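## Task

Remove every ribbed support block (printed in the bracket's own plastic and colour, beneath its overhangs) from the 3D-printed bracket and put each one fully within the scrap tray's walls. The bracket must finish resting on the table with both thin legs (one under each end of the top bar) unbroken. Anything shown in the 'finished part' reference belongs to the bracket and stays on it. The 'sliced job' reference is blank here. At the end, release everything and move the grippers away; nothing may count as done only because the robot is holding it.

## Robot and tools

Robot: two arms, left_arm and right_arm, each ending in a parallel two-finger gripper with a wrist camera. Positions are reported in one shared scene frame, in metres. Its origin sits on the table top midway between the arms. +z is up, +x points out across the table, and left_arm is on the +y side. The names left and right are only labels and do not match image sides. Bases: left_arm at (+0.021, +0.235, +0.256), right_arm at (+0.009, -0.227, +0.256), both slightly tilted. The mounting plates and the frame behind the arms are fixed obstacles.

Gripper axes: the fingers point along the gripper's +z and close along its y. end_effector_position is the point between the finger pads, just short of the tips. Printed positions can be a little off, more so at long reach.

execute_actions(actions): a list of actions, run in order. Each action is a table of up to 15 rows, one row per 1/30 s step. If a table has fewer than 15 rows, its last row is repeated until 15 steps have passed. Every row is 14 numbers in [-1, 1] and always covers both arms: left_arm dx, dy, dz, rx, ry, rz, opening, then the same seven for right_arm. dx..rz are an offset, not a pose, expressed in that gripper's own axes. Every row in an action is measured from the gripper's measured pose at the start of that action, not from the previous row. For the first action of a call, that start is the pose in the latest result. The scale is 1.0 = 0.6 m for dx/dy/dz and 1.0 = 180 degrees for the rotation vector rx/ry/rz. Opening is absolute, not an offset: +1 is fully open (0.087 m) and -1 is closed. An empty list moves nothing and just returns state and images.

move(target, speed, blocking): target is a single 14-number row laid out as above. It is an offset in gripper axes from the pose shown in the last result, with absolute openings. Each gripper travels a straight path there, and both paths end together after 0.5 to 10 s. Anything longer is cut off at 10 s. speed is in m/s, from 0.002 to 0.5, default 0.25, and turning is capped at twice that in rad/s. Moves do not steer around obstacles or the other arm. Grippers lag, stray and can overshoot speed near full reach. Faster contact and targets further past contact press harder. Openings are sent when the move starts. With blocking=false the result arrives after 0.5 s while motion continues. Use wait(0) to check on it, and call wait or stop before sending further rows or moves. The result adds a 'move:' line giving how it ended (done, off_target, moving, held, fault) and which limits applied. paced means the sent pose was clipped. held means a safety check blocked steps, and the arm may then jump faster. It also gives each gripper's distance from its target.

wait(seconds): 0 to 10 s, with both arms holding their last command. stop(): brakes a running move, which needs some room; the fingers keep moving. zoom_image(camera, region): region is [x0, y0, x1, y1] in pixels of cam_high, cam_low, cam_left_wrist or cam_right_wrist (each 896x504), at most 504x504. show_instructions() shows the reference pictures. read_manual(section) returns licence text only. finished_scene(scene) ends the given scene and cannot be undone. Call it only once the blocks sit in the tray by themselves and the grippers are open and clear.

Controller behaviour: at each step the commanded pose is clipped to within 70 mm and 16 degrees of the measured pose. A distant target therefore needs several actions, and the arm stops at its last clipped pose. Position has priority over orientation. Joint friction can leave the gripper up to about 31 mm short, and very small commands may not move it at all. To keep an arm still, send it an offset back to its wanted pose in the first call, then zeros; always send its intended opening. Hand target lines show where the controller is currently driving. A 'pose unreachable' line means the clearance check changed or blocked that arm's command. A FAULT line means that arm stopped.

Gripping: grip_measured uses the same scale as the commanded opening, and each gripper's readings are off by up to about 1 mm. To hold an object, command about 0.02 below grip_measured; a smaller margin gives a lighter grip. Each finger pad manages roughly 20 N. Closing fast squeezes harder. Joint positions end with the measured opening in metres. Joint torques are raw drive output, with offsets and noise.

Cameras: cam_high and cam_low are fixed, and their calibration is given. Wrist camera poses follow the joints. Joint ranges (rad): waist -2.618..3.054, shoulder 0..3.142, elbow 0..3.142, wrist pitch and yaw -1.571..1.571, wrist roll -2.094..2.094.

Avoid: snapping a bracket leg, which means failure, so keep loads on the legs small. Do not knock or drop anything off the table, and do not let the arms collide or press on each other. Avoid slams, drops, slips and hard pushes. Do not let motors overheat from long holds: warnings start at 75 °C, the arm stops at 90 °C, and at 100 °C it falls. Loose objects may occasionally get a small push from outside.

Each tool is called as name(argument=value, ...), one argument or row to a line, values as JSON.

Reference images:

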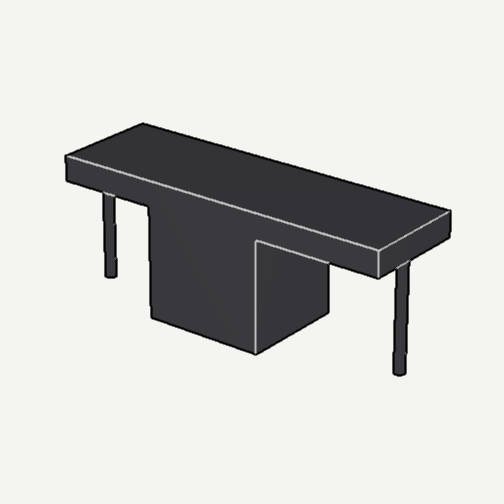

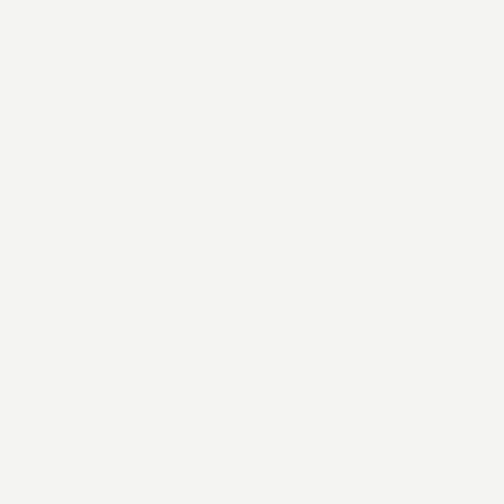

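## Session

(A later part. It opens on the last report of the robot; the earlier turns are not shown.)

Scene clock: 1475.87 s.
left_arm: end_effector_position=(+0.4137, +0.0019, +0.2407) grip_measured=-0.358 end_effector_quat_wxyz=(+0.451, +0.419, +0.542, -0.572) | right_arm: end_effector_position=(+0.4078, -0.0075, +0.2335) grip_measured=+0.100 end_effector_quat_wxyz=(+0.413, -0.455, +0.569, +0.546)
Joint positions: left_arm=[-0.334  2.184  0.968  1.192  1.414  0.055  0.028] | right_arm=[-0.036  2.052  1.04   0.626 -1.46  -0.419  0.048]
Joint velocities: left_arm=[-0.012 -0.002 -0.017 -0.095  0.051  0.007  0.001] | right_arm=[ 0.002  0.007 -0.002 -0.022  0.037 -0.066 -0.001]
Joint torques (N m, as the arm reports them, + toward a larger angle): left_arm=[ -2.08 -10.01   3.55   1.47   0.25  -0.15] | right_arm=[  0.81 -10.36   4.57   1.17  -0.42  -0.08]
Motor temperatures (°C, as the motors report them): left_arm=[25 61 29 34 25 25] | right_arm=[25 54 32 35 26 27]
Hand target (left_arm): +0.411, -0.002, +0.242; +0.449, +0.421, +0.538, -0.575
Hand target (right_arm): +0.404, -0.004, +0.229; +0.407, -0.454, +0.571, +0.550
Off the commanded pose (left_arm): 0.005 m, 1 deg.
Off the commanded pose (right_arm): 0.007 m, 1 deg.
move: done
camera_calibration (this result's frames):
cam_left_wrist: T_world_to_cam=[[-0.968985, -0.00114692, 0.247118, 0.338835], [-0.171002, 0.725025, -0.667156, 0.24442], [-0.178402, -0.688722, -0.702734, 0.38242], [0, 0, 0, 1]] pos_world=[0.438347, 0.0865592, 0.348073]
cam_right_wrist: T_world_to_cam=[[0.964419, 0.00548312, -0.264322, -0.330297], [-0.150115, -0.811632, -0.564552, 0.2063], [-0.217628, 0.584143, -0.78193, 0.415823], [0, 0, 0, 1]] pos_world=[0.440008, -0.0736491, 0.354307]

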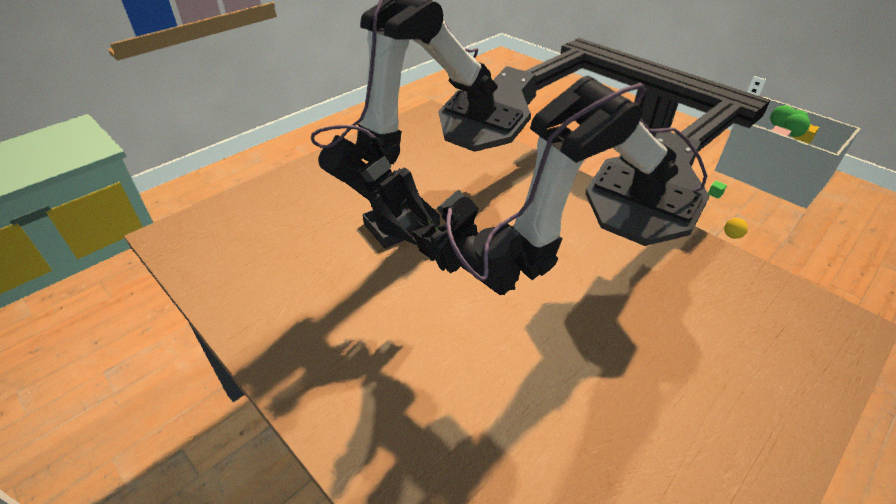

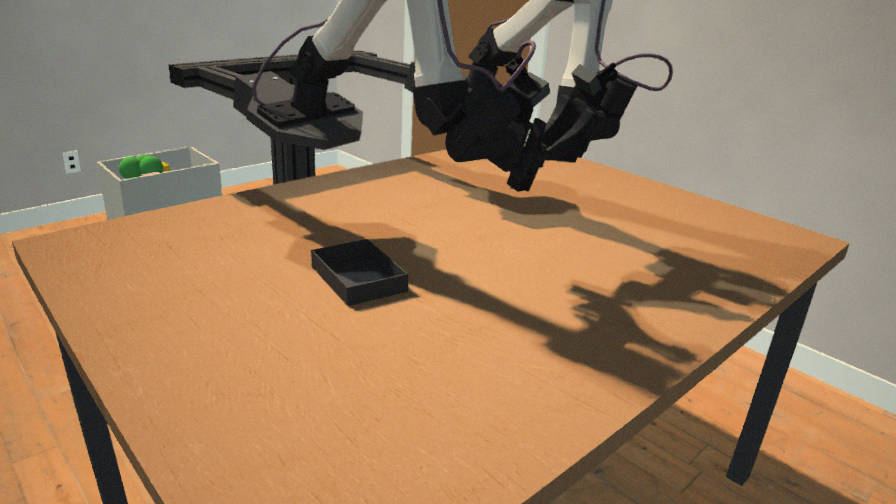

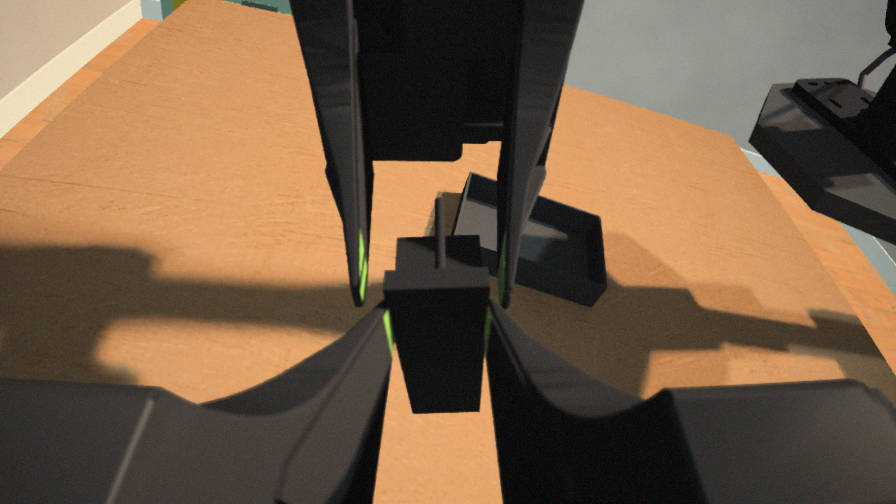

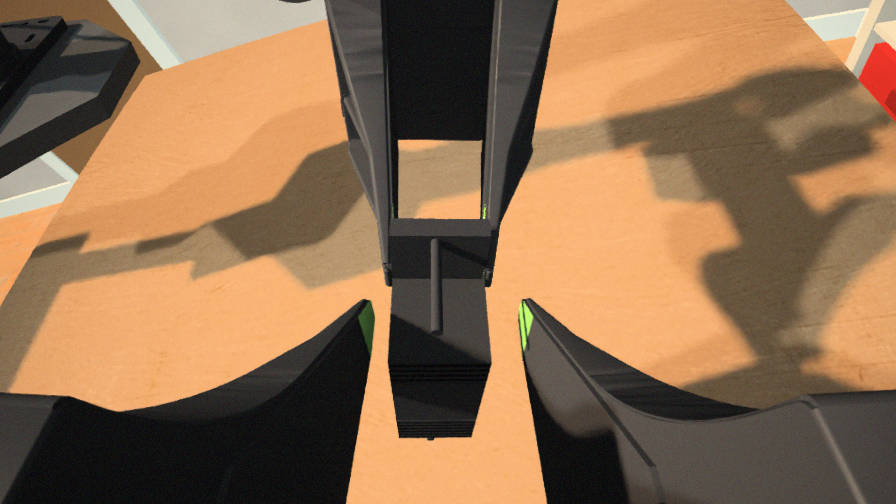

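execute_actions(
  actions=[],
)

Scene clock: 1488.83 s.
left_arm: end_effector_position=(+0.4137, +0.0019, +0.2407) grip_measured=-0.358 end_effector_quat_wxyz=(+0.451, +0.419, +0.542, -0.572) | right_arm: end_effector_position=(+0.4076, -0.0075, +0.2332) grip_measured=+0.100 end_effector_quat_wxyz=(+0.413, -0.455, +0.569, +0.546)
Joint positions: left_arm=[-0.334  2.184  0.968  1.192  1.414  0.055  0.028] | right_arm=[-0.036  2.052  1.04   0.622 -1.46  -0.422  0.048]
Joint velocities: left_arm=[-0.007  0.002 -0.002  0.066 -0.022  0.066  0.001] | right_arm=[-0.017  0.002  0.012 -0.037 -0.051 -0.007  0.   ]
Joint torques (N m, as the arm reports them, + toward a larger angle): left_arm=[-2.   -9.92  3.57  1.5   0.23 -0.17] | right_arm=[  0.65 -10.3    4.52   1.17  -0.43  -0.08]
Motor temperatures (°C, as the motors report them): left_arm=[26 61 29 35 25 25] | right_arm=[25 54 32 34 26 27]
Hand target (left_arm): +0.411, -0.002, +0.242; +0.449, +0.421, +0.538, -0.575
Hand target (right_arm): +0.404, -0.004, +0.229; +0.407, -0.454, +0.571, +0.550
Off the commanded pose (left_arm): 0.005 m, 1 deg.
Off the commanded pose (right_arm): 0.007 m, 1 deg.
camera_calibration (this result's frames):
cam_left_wrist: T_world_to_cam=[[-0.968985, -0.00114692, 0.247118, 0.338835], [-0.171002, 0.725025, -0.667156, 0.24442], [-0.178402, -0.688722, -0.702734, 0.38242], [0, 0, 0, 1]] pos_world=[0.438347, 0.0865592, 0.348073]
cam_right_wrist: T_world_to_cam=[[0.96422, 0.00559785, -0.265043, -0.329877], [-0.15036, -0.811863, -0.564155, 0.206084], [-0.218337, 0.583822, -0.781973, 0.415877], [0, 0, 0, 1]] pos_world=[0.439862, -0.0736393, 0.354036]

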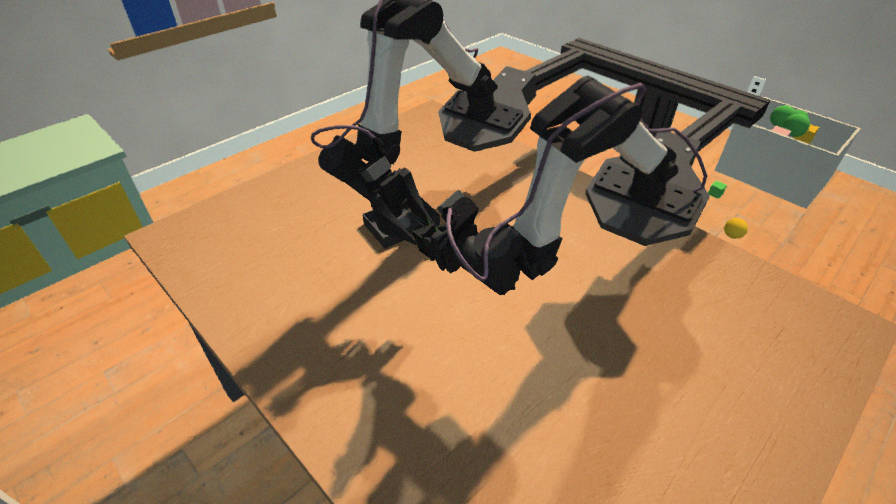

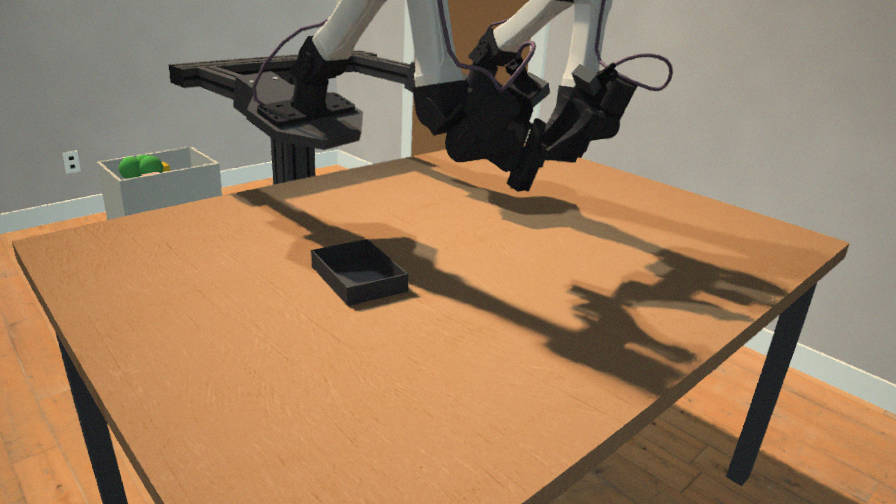

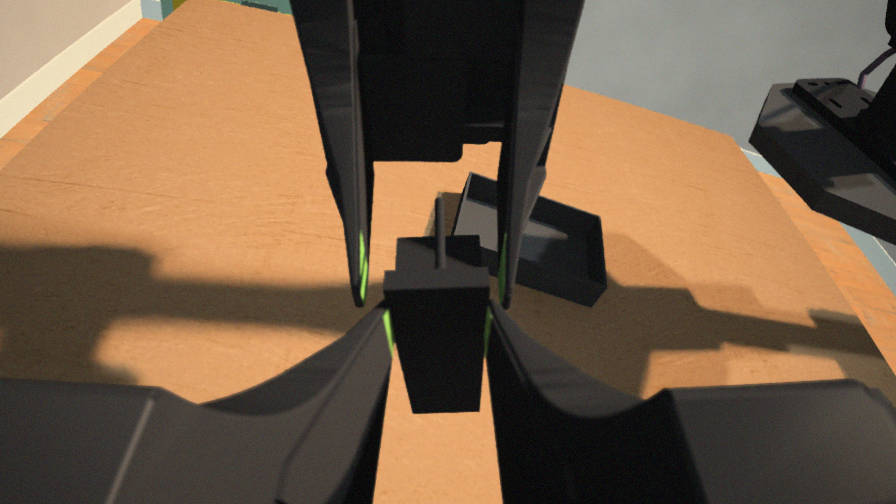

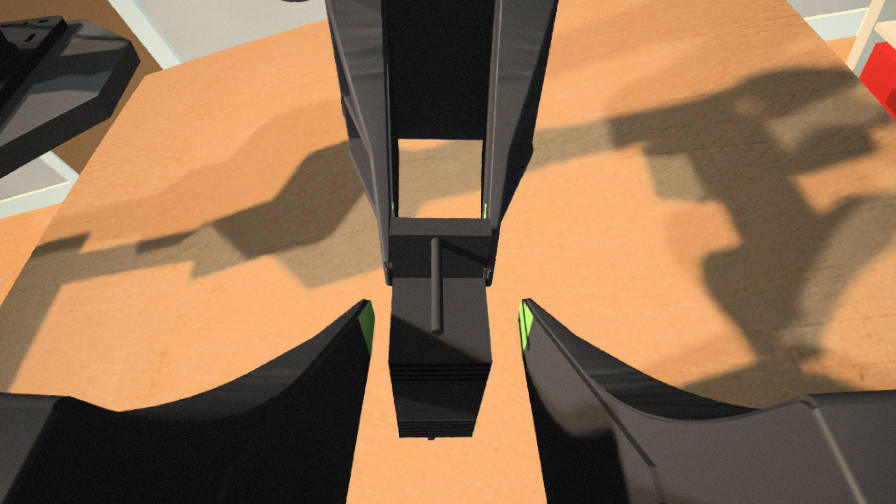

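zoom_image(
  camera="cam_right_wrist",
  region=[330, 190, 570, 450],
)

zoom_image(
  camera="cam_left_wrist",
  region=[330, 170, 570, 430],
)

Region (330, 190, 570, 450) of cam_right_wrist's 896x504 image, scaled by 1.938, with more detail than that image has; it fills the left 465 columns of this view, and the rest is white.

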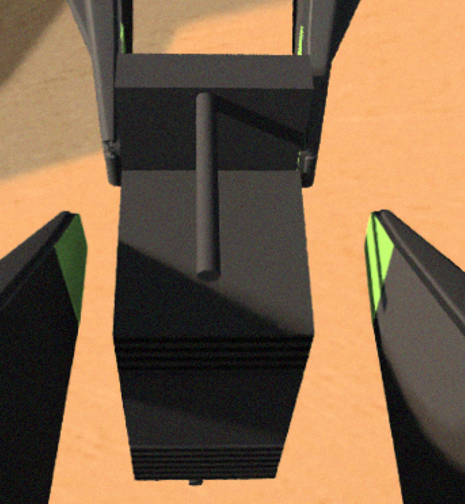

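Region (330, 170, 570, 430) of cam_left_wrist's 896x504 image, scaled by 1.938, with more detail than that image has; it fills the left 465 columns of this view, and the rest is white.

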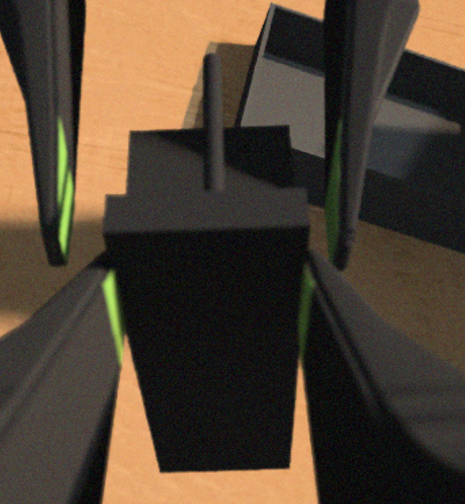

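execute_actions(
  actions=[
    [[0,0,0,0,0,0,-0.42,0,0,0,0,0,0,0.08],[0,0,0,0,0,0,-0.42,0,0,0,0,0,0,0.06],[0,0,0,0,0,0,-0.42,0,0,0,0,0,0,0.04],[0,0,0,0,0,0,-0.42,0,0,0,0,0,0,0.02],[0,0,0,0,0,0,-0.42,0,0,0,0,0,0,0.0],[0,0,0,0,0,0,-0.42,0,0,0,0,0,0,-0.02],[0,0,0,0,0,0,-0.42,0,0,0,0,0,0,-0.04],[0,0,0,0,0,0,-0.42,0,0,0,0,0,0,-0.06],[0,0,0,0,0,0,-0.42,0,0,0,0,0,0,-0.08],[0,0,0,0,0,0,-0.42,0,0,0,0,0,0,-0.1],[0,0,0,0,0,0,-0.42,0,0,0,0,0,0,-0.12],[0,0,0,0,0,0,-0.42,0,0,0,0,0,0,-0.14],[0,0,0,0,0,0,-0.42,0,0,0,0,0,0,-0.16],[0,0,0,0,0,0,-0.42,0,0,0,0,0,0,-0.18],[0,0,0,0,0,0,-0.42,0,0,0,0,0,0,-0.2]],
    [[0,0,0,0,0,0,-0.42,0,0,0,0,0,0,-0.21],[0,0,0,0,0,0,-0.42,0,0,0,0,0,0,-0.22],[0,0,0,0,0,0,-0.42,0,0,0,0,0,0,-0.23],[0,0,0,0,0,0,-0.42,0,0,0,0,0,0,-0.24],[0,0,0,0,0,0,-0.42,0,0,0,0,0,0,-0.25],[0,0,0,0,0,0,-0.42,0,0,0,0,0,0,-0.26],[0,0,0,0,0,0,-0.42,0,0,0,0,0,0,-0.27],[0,0,0,0,0,0,-0.42,0,0,0,0,0,0,-0.28],[0,0,0,0,0,0,-0.42,0,0,0,0,0,0,-0.29],[0,0,0,0,0,0,-0.42,0,0,0,0,0,0,-0.3],[0,0,0,0,0,0,-0.42,0,0,0,0,0,0,-0.31],[0,0,0,0,0,0,-0.42,0,0,0,0,0,0,-0.32],[0,0,0,0,0,0,-0.42,0,0,0,0,0,0,-0.33],[0,0,0,0,0,0,-0.42,0,0,0,0,0,0,-0.34],[0,0,0,0,0,0,-0.42,0,0,0,0,0,0,-0.35]],
  ],
)

Scene clock: 1516.63 s.
left_arm: end_effector_position=(+0.4148, +0.0019, +0.2405) grip_measured=-0.358 end_effector_quat_wxyz=(+0.453, +0.418, +0.543, -0.570) | right_arm: end_effector_position=(+0.4070, -0.0074, +0.2337) grip_measured=-0.319 end_effector_quat_wxyz=(+0.413, -0.455, +0.568, +0.548)
Joint positions: left_arm=[-0.334  2.184  0.968  1.193  1.408  0.056  0.028] | right_arm=[-0.036  2.052  1.04   0.622 -1.464 -0.422  0.03 ]
Joint velocities: left_arm=[-0.007 -0.007 -0.007  0.007 -0.081  0.022  0.001] | right_arm=[-0.002  0.002 -0.002 -0.066  0.007  0.022 -0.   ]
Joint torques (N m, as the arm reports them, + toward a larger angle): left_arm=[ -0.93 -10.01   3.53   1.46   0.3   -0.16] | right_arm=[ -0.25 -10.99   4.58   1.31  -0.45   0.01]
Motor temperatures (°C, as the motors report them): left_arm=[26 61 29 35 25 25] | right_arm=[25 53 32 34 26 27]
Hand target (left_arm): +0.414, +0.002, +0.241; +0.451, +0.419, +0.542, -0.572
Hand target (right_arm): +0.408, -0.007, +0.233; +0.413, -0.455, +0.569, +0.546
Off the commanded pose (left_arm): 0.001 m, 0 deg.
Off the commanded pose (right_arm): 0.001 m, 0 deg.
camera_calibration (this result's frames):
cam_left_wrist: T_world_to_cam=[[-0.969247, -0.00695165, 0.245992, 0.340296], [-0.174282, 0.725119, -0.666205, 0.245567], [-0.173742, -0.688589, -0.704031, 0.380822], [0, 0, 0, 1]] pos_world=[0.438794, 0.0865305, 0.347998]
cam_right_wrist: T_world_to_cam=[[0.964123, 0.00945019, -0.265288, -0.329074], [-0.147855, -0.81088, -0.566226, 0.205791], [-0.220468, 0.585136, -0.780391, 0.416563], [0, 0, 0, 1]] pos_world=[0.439533, -0.0737645, 0.354307]

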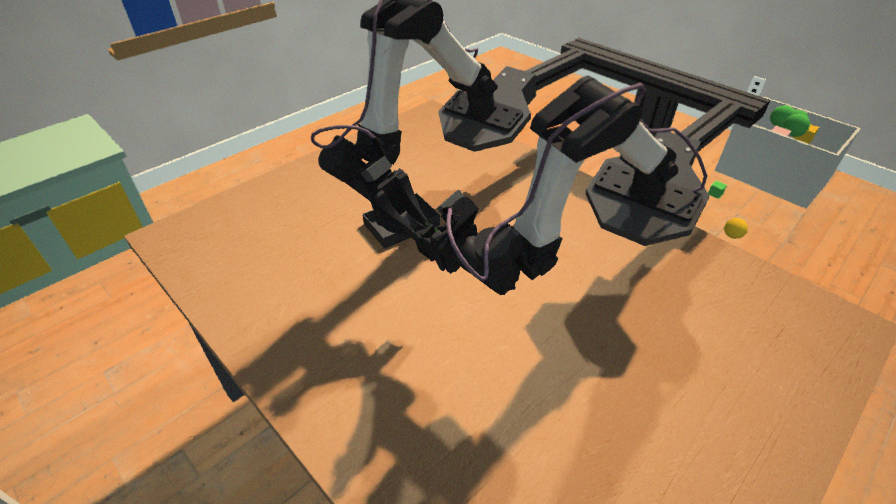

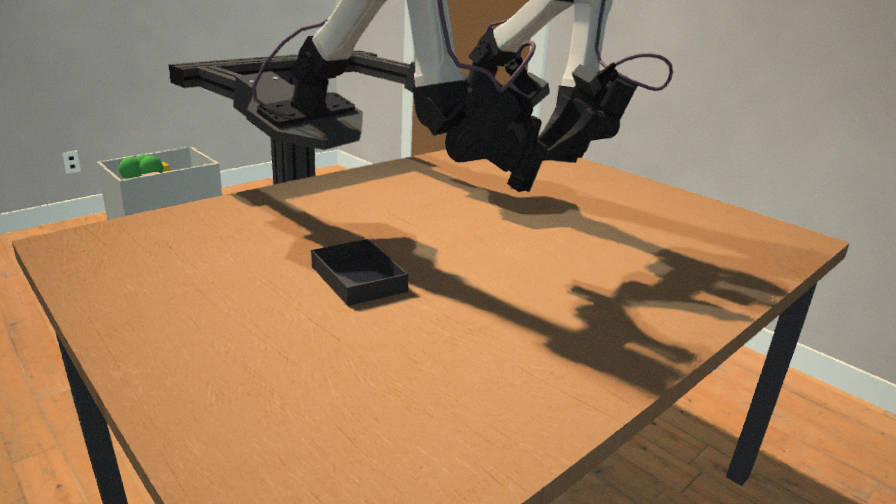

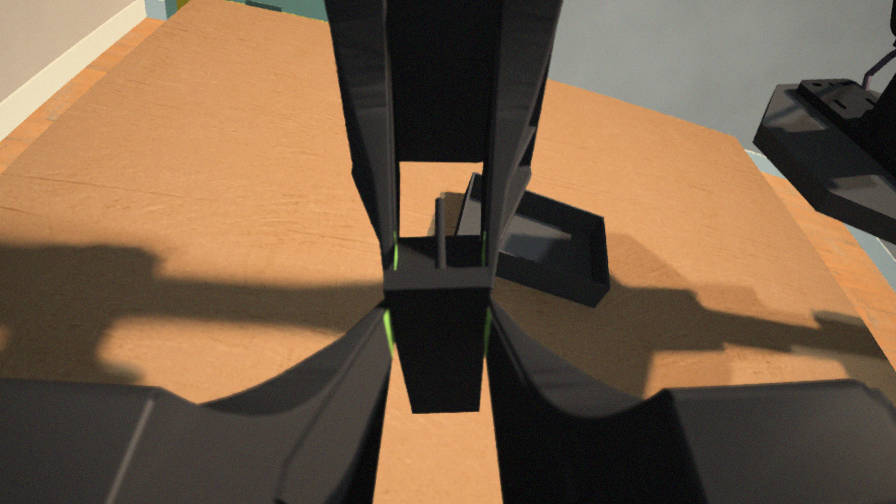

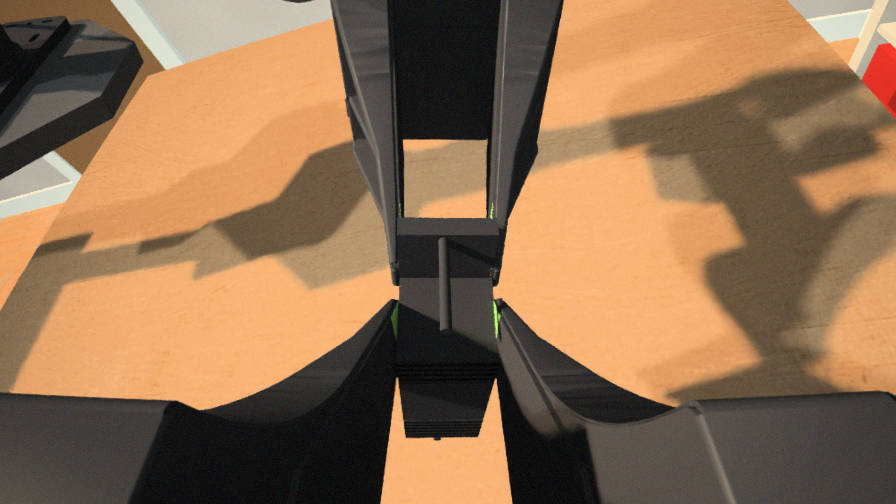

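zoom_image(
  camera="cam_right_wrist",
  region=[370, 230, 530, 400],
)

zoom_image(
  camera="cam_left_wrist",
  region=[360, 190, 520, 360],
)

Region (370, 230, 530, 400) of cam_right_wrist's 896x504 image, scaled by 2.965, with more detail than that image has; it fills the left 474 columns of this view, and the rest is white.

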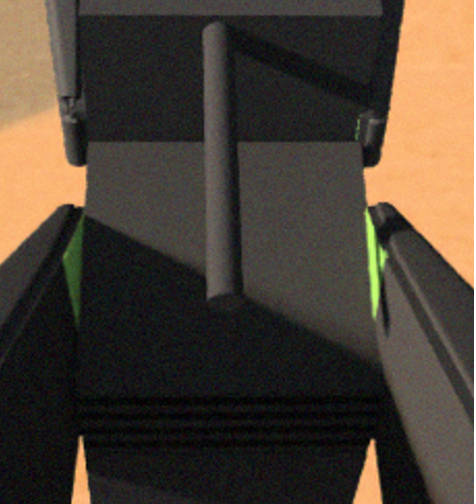

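Region (360, 190, 520, 360) of cam_left_wrist's 896x504 image, scaled by 2.965, with more detail than that image has; it fills the left 474 columns of this view, and the rest is white.

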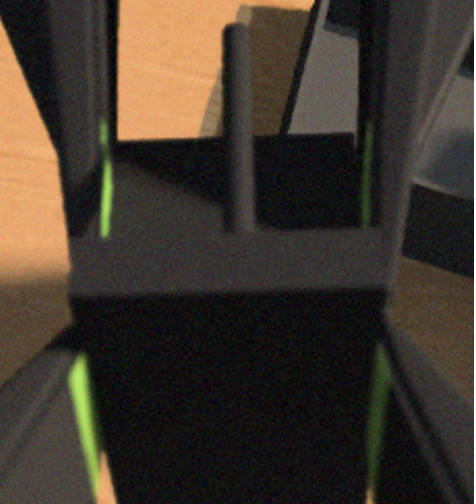

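execute_actions(
  actions=[
    [[0,0,0,0,0,0,-0.44,0,0,0,0,0,0,-0.37],[0,0,0,0,0,0,-0.44,0,0,0,0,0,0,-0.39],[0,0,0,0,0,0,-0.44,0,0,0,0,0,0,-0.41],[0,0,0,0,0,0,-0.44,0,0,0,0,0,0,-0.42]],
    [[0.0002,0.004,-0.0064,-0.0032,0.0001,0,-0.44,0.0004,-0.0035,-0.0065,0.0032,0.0001,0.0001,-0.42],[0.0002,0.004,-0.0064,-0.0032,0.0001,0,-0.44,0.0004,-0.0035,-0.0065,0.0032,0.0001,0.0001,-0.42],[0.0003,0.0079,-0.0128,-0.0064,0.0002,0,-0.44,0.0008,-0.0071,-0.013,0.0064,0.0002,0.0003,-0.42],[0.0003,0.0079,-0.0128,-0.0064,0.0002,0,-0.44,0.0008,-0.0071,-0.013,0.0064,0.0002,0.0003,-0.42],[0.0005,0.0119,-0.0192,-0.0095,0.0003,0,-0.44,0.0011,-0.0106,-0.0196,0.0095,0.0003,0.0004,-0.42]],
  ],
)

Scene clock: 1546.83 s.
left_arm: end_effector_position=(+0.4151, +0.0025, +0.2404) grip_measured=-0.358 end_effector_quat_wxyz=(+0.453, +0.418, +0.543, -0.570) | right_arm: end_effector_position=(+0.4071, -0.0078, +0.2337) grip_measured=-0.319 end_effector_quat_wxyz=(+0.413, -0.455, +0.568, +0.548)
Joint positions: left_arm=[-0.333  2.184  0.968  1.193  1.408  0.056  0.028] | right_arm=[-0.037  2.052  1.04   0.622 -1.465 -0.422  0.03 ]
Joint velocities: left_arm=[ 0.002 -0.007  0.012  0.037 -0.051  0.066  0.   ] | right_arm=[ 0.002  0.007 -0.007 -0.007 -0.022  0.066  0.   ]
Joint torques (N m, as the arm reports them, + toward a larger angle): left_arm=[ 1.89 -9.96  3.66  1.45  0.24 -0.1 ] | right_arm=[ -2.87 -10.81   4.5    1.36  -0.5    0.04]
Motor temperatures (°C, as the motors report them): left_arm=[26 61 29 35 25 25] | right_arm=[25 54 32 35 26 27]
Hand target (left_arm): +0.421, +0.013, +0.238; +0.459, +0.412, +0.552, -0.562
Hand target (right_arm): +0.413, -0.019, +0.232; +0.419, -0.449, +0.576, +0.540
Off the commanded pose (left_arm): 0.013 m, 2 deg.
Off the commanded pose (right_arm): 0.013 m, 2 deg.
camera_calibration (this result's frames):
cam_left_wrist: T_world_to_cam=[[-0.969303, -0.00850023, 0.245724, 0.340773], [-0.175191, 0.725097, -0.66599, 0.245465], [-0.172512, -0.688595, -0.704327, 0.380776], [0, 0, 0, 1]] pos_world=[0.439004, 0.0871109, 0.347933]
cam_right_wrist: T_world_to_cam=[[0.964113, 0.00935699, -0.265328, -0.32912], [-0.148046, -0.810629, -0.566537, 0.20565], [-0.220384, 0.585486, -0.780152, 0.416792], [0, 0, 0, 1]] pos_world=[0.439609, -0.0742404, 0.354345]

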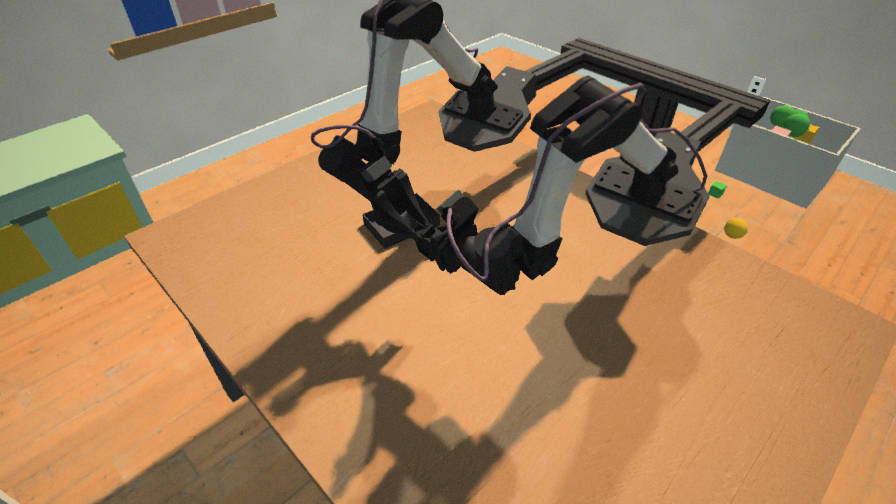

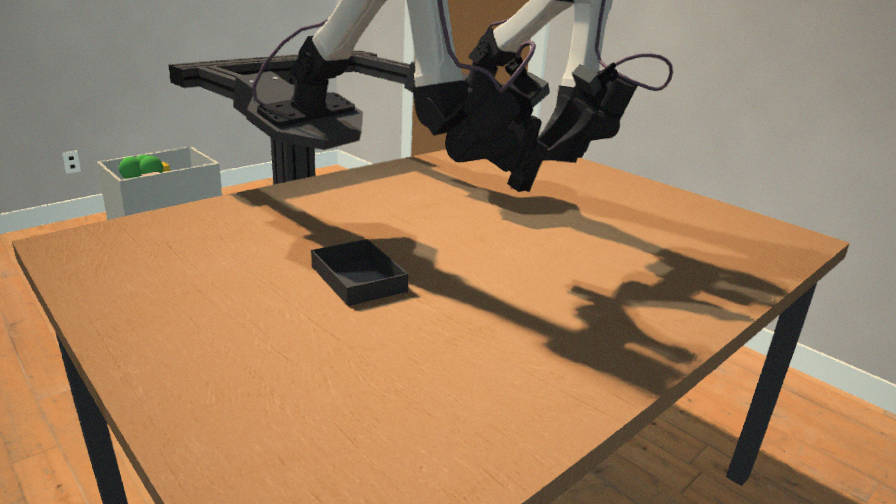

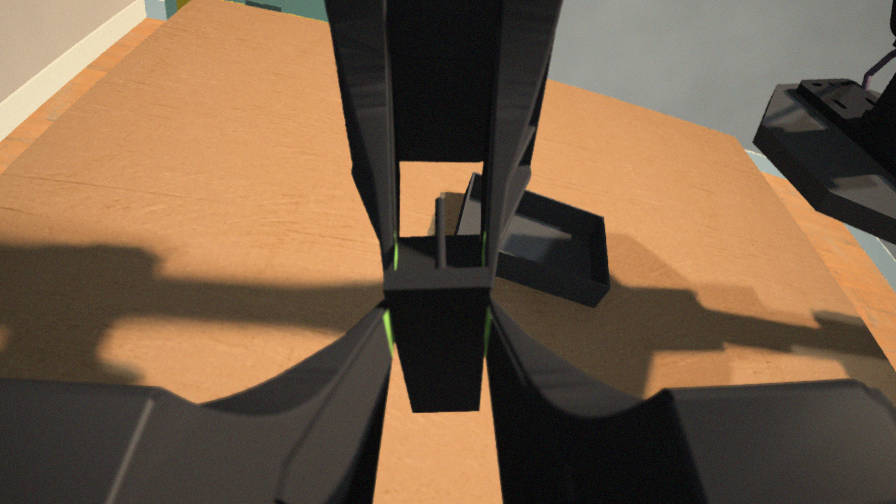

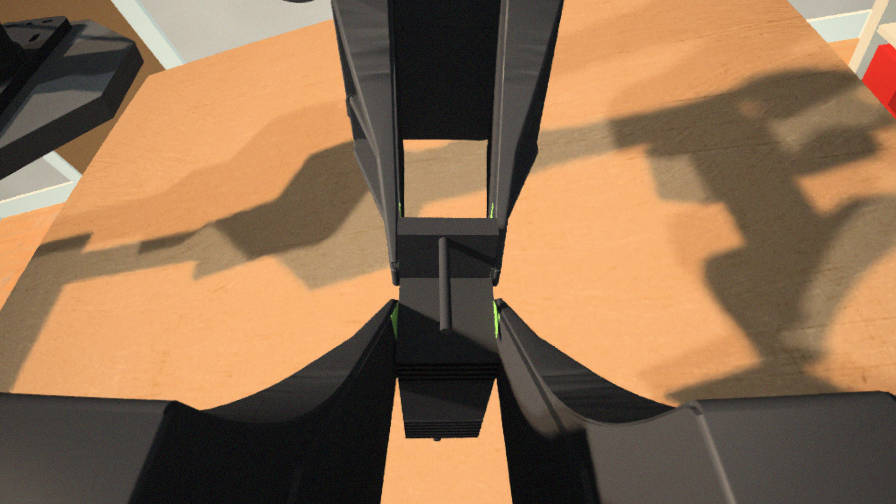

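execute_actions(
  actions=[
    [[0.0005,0.0119,-0.0192,-0.0095,0.0003,0,-0.44,0.0011,-0.0106,-0.0196,0.0095,0.0003,0.0004,-0.42],[0.0005,0.0119,-0.0192,-0.0095,0.0003,0,-0.44,0.0011,-0.0106,-0.0196,0.0095,0.0003,0.0004,-0.42],[0.0006,0.0139,-0.0224,-0.0111,0.0004,0,-0.44,0.0013,-0.0124,-0.0228,0.0111,0.0004,0.0004,-0.42],[0.0006,0.0139,-0.0224,-0.0111,0.0004,0,-0.44,0.0013,-0.0124,-0.0228,0.0111,0.0004,0.0004,-0.42],[0.0006,0.0159,-0.0256,-0.0127,0.0004,0,-0.44,0.0015,-0.0141,-0.0261,0.0127,0.0004,0.0005,-0.42],[0.0006,0.0159,-0.0256,-0.0127,0.0004,0,-0.44,0.0015,-0.0141,-0.0261,0.0127,0.0004,0.0005,-0.42],[0.0007,0.0179,-0.0288,-0.0143,0.0005,0,-0.44,0.0017,-0.0159,-0.0293,0.0143,0.0005,0.0006,-0.42],[0.0007,0.0179,-0.0288,-0.0143,0.0005,0,-0.44,0.0017,-0.0159,-0.0293,0.0143,0.0005,0.0006,-0.42],[0.0008,0.0198,-0.032,-0.0159,0.0005,0,-0.44,0.0019,-0.0177,-0.0326,0.0159,0.0005,0.0006,-0.42]],
  ],
)

Scene clock: 1554.03 s.
left_arm: end_effector_position=(+0.4154, +0.0033, +0.2403) grip_measured=-0.358 end_effector_quat_wxyz=(+0.453, +0.418, +0.543, -0.570) | right_arm: end_effector_position=(+0.4073, -0.0081, +0.2338) grip_measured=-0.319 end_effector_quat_wxyz=(+0.413, -0.455, +0.568, +0.548)
Joint positions: left_arm=[-0.331  2.184  0.968  1.193  1.41   0.056  0.028] | right_arm=[-0.038  2.052  1.04   0.623 -1.466 -0.422  0.03 ]
Joint velocities: left_arm=[ 0.017 -0.017  0.002 -0.037 -0.051  0.037 -0.   ] | right_arm=[-0.012  0.017 -0.002  0.007  0.081 -0.007 -0.   ]
Joint torques (N m, as the arm reports them, + toward a larger angle): left_arm=[ 3.83 -9.91  3.65  1.44  0.22 -0.11] | right_arm=[ -4.62 -10.84   4.51   1.41  -0.5    0.08]
Motor temperatures (°C, as the motors report them): left_arm=[25 61 29 35 25 25] | right_arm=[26 55 32 35 26 27]
Hand target (left_arm): +0.426, +0.022, +0.236; +0.463, +0.407, +0.558, -0.556
Hand target (right_arm): +0.417, -0.027, +0.231; +0.423, -0.444, +0.582, +0.534
Off the commanded pose (left_arm): 0.022 m, 3 deg.
Off the commanded pose (right_arm): 0.022 m, 3 deg.
camera_calibration (this result's frames):
cam_left_wrist: T_world_to_cam=[[-0.969283, -0.00926191, 0.245775, 0.341012], [-0.175764, 0.725089, -0.665848, 0.245108], [-0.172042, -0.688593, -0.704444, 0.381071], [0, 0, 0, 1]] pos_world=[0.439178, 0.0878364, 0.347836]
cam_right_wrist: T_world_to_cam=[[0.964316, 0.00896257, -0.264602, -0.329536], [-0.147975, -0.810502, -0.566736, 0.205497], [-0.219539, 0.585668, -0.780254, 0.416717], [0, 0, 0, 1]] pos_world=[0.439671, -0.0745486, 0.354412]

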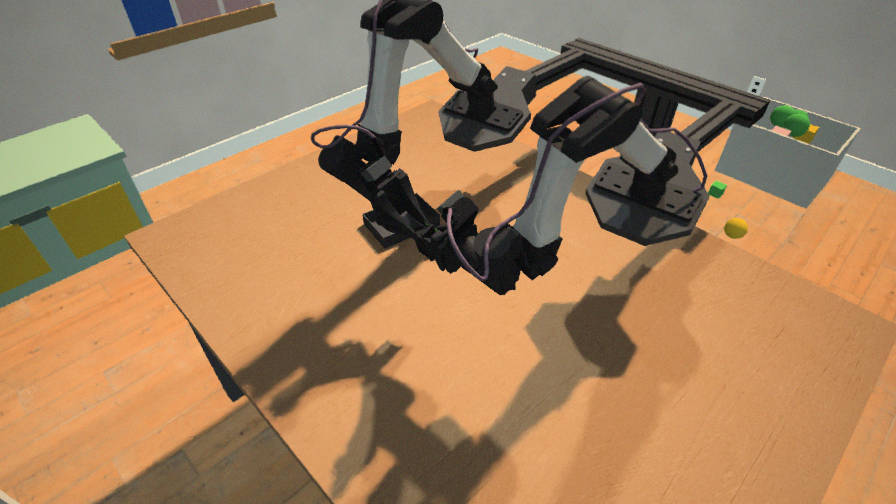

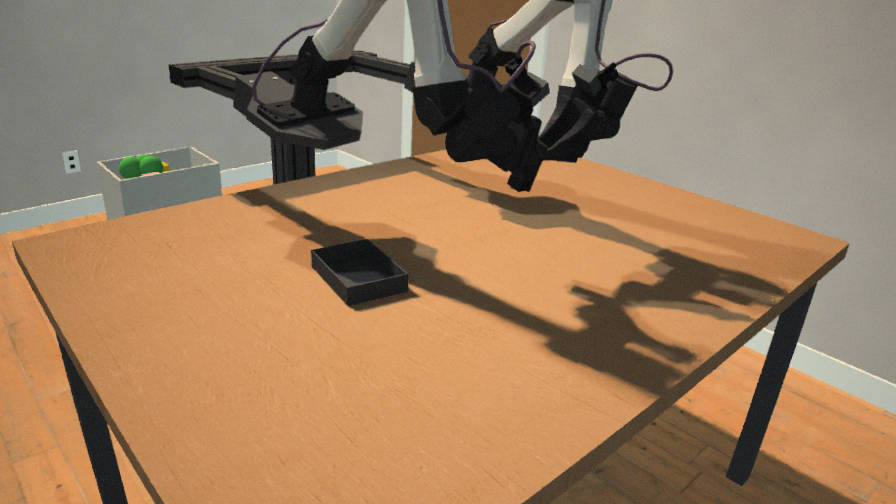

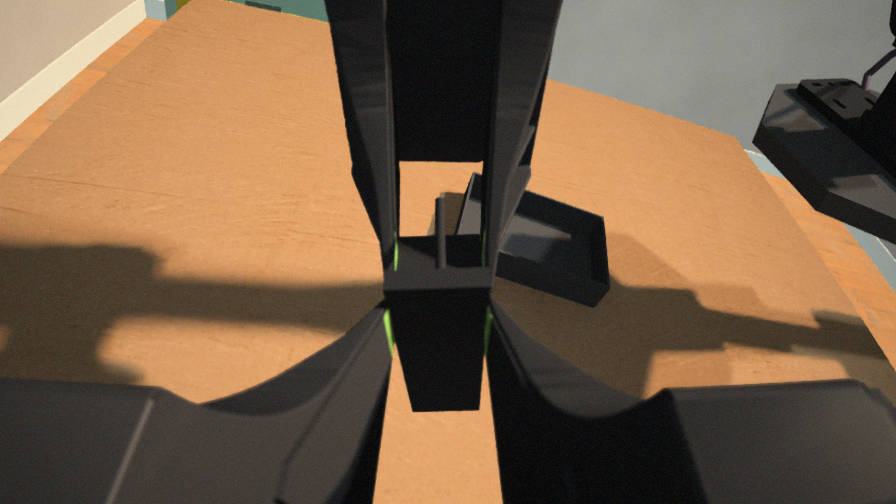

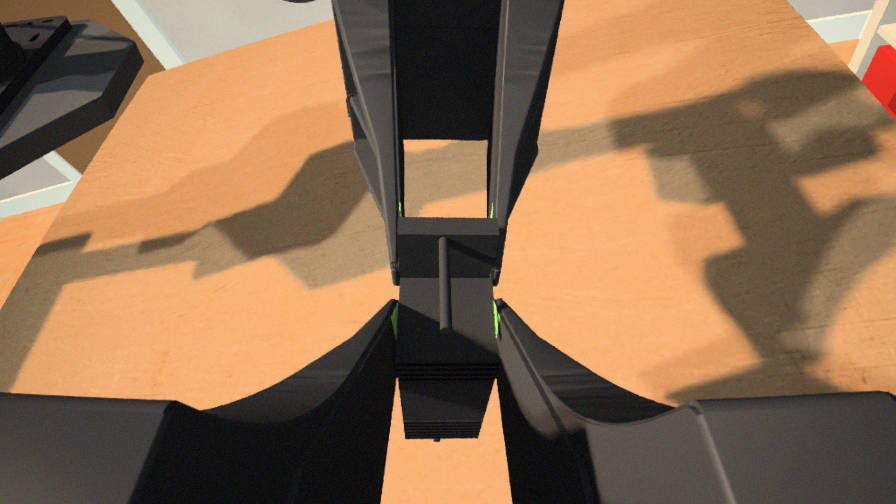

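execute_actions(
  actions=[
    [[0.0008,0.0198,-0.032,-0.0159,0.0005,0,-0.44,0.0019,-0.0177,-0.0326,0.0159,0.0005,0.0006,-0.42],[0.0008,0.0198,-0.032,-0.0159,0.0005,0,-0.44,0.0019,-0.0177,-0.0326,0.0159,0.0005,0.0006,-0.42],[0.0009,0.0218,-0.0352,-0.0175,0.0006,0,-0.44,0.0021,-0.0194,-0.0358,0.0175,0.0006,0.0007,-0.42],[0.0009,0.0218,-0.0352,-0.0175,0.0006,0,-0.44,0.0021,-0.0194,-0.0358,0.0175,0.0006,0.0007,-0.42],[0.001,0.0238,-0.0384,-0.0191,0.0006,0,-0.44,0.0023,-0.0212,-0.0391,0.0191,0.0006,0.0008,-0.42],[0.001,0.0238,-0.0384,-0.0191,0.0006,0,-0.44,0.0023,-0.0212,-0.0391,0.0191,0.0006,0.0008,-0.42],[0.001,0.0258,-0.0415,-0.0207,0.0007,0,-0.44,0.0024,-0.023,-0.0424,0.0207,0.0007,0.0008,-0.42],[0.001,0.0258,-0.0415,-0.0207,0.0007,0,-0.44,0.0024,-0.023,-0.0424,0.0207,0.0007,0.0008,-0.42],[0.0011,0.0278,-0.0447,-0.0223,0.0008,0,-0.44,0.0026,-0.0247,-0.0456,0.0223,0.0007,0.0009,-0.42]],
  ],
)

Scene clock: 1561.80 s.
left_arm: end_effector_position=(+0.4157, +0.0043, +0.2404) grip_measured=-0.358 end_effector_quat_wxyz=(+0.454, +0.418, +0.543, -0.569) | right_arm: end_effector_position=(+0.4078, -0.0080, +0.2342) grip_measured=-0.319 end_effector_quat_wxyz=(+0.414, -0.456, +0.567, +0.547)
Joint positions: left_arm=[-0.328  2.184  0.968  1.196  1.412  0.056  0.028] | right_arm=[-0.038  2.052  1.04   0.63  -1.466 -0.418  0.03 ]
Joint velocities: left_arm=[-0.027 -0.012 -0.017  0.081  0.022 -0.037 -0.001] | right_arm=[-0.007 -0.007 -0.012  0.022 -0.081 -0.007 -0.001]
Joint torques (N m, as the arm reports them, + toward a larger angle): left_arm=[  5.66 -10.     3.64   1.39   0.18  -0.12] | right_arm=[ -6.39 -10.86   4.52   1.42  -0.49   0.11]
Motor temperatures (°C, as the motors report them): left_arm=[26 61 29 35 25 25] | right_arm=[26 55 32 35 26 27]
Hand target (left_arm): +0.430, +0.030, +0.234; +0.467, +0.402, +0.564, -0.550
Hand target (right_arm): +0.421, -0.035, +0.231; +0.427, -0.440, +0.588, +0.528
Off the commanded pose (left_arm): 0.031 m, 4 deg.
Off the commanded pose (right_arm): 0.031 m, 4 deg.
camera_calibration (this result's frames):
cam_left_wrist: T_world_to_cam=[[-0.969911, -0.00983082, 0.24326, 0.342243], [-0.174514, 0.724769, -0.666524, 0.24416], [-0.169755, -0.688921, -0.704678, 0.381027], [0, 0, 0, 1]] pos_world=[0.439236, 0.0889022, 0.347986]
cam_right_wrist: T_world_to_cam=[[0.965113, 0.00887671, -0.261685, -0.330916], [-0.146481, -0.810092, -0.56771, 0.205515], [-0.217028, 0.586236, -0.780529, 0.416197], [0, 0, 0, 1]] pos_world=[0.439802, -0.0745663, 0.354931]

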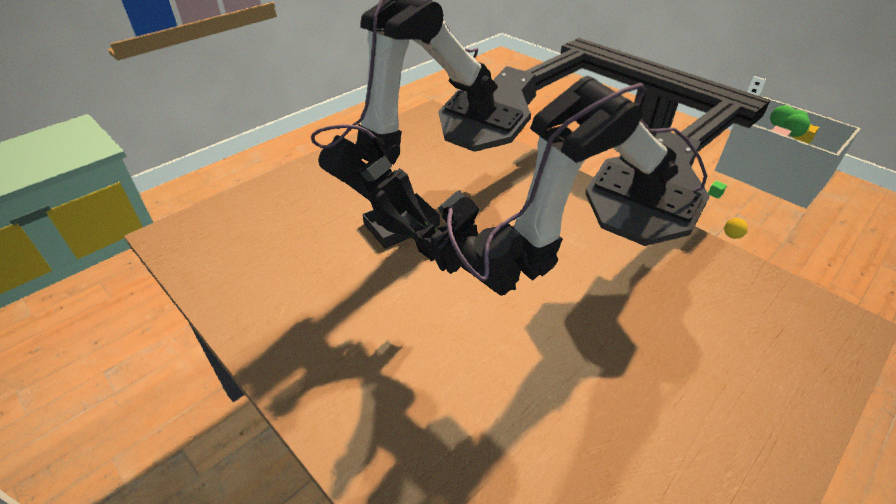

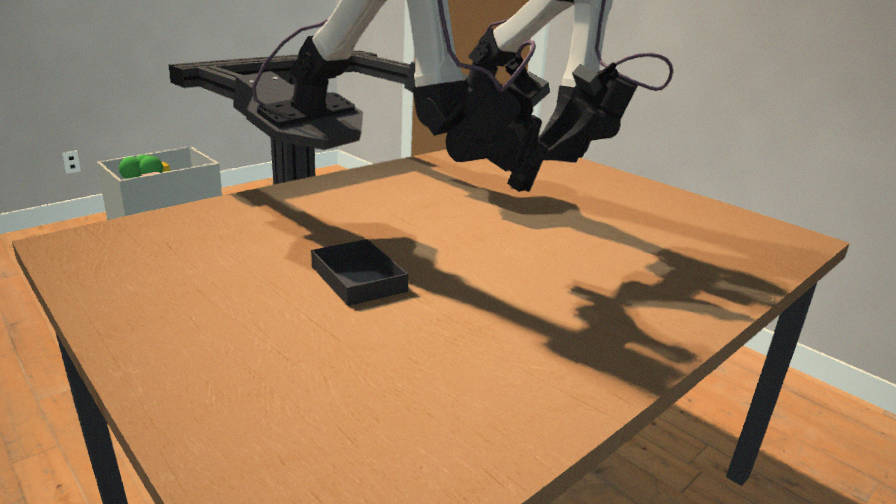

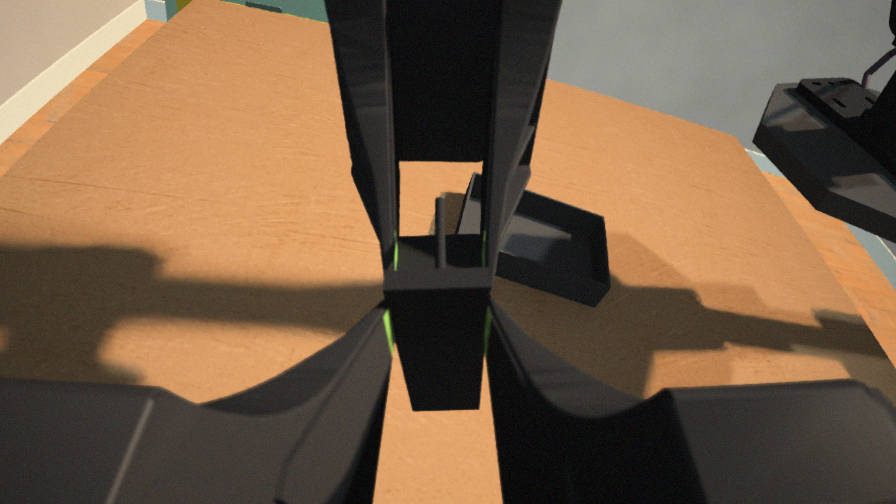

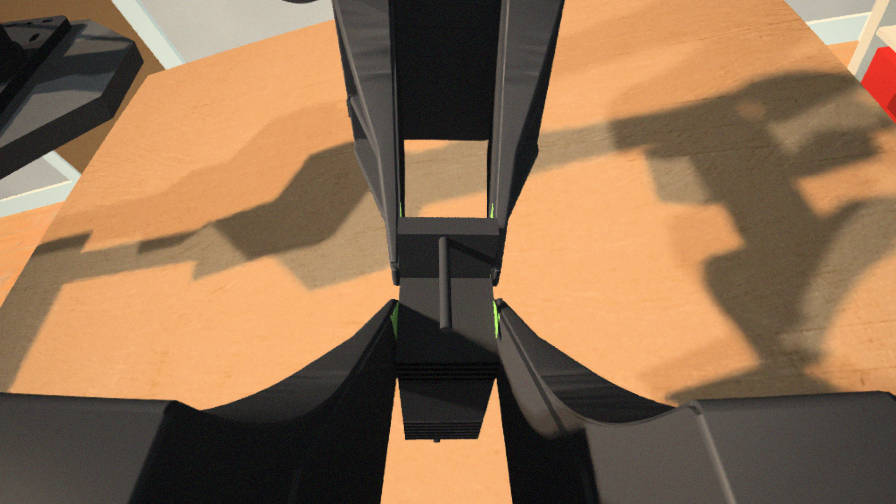

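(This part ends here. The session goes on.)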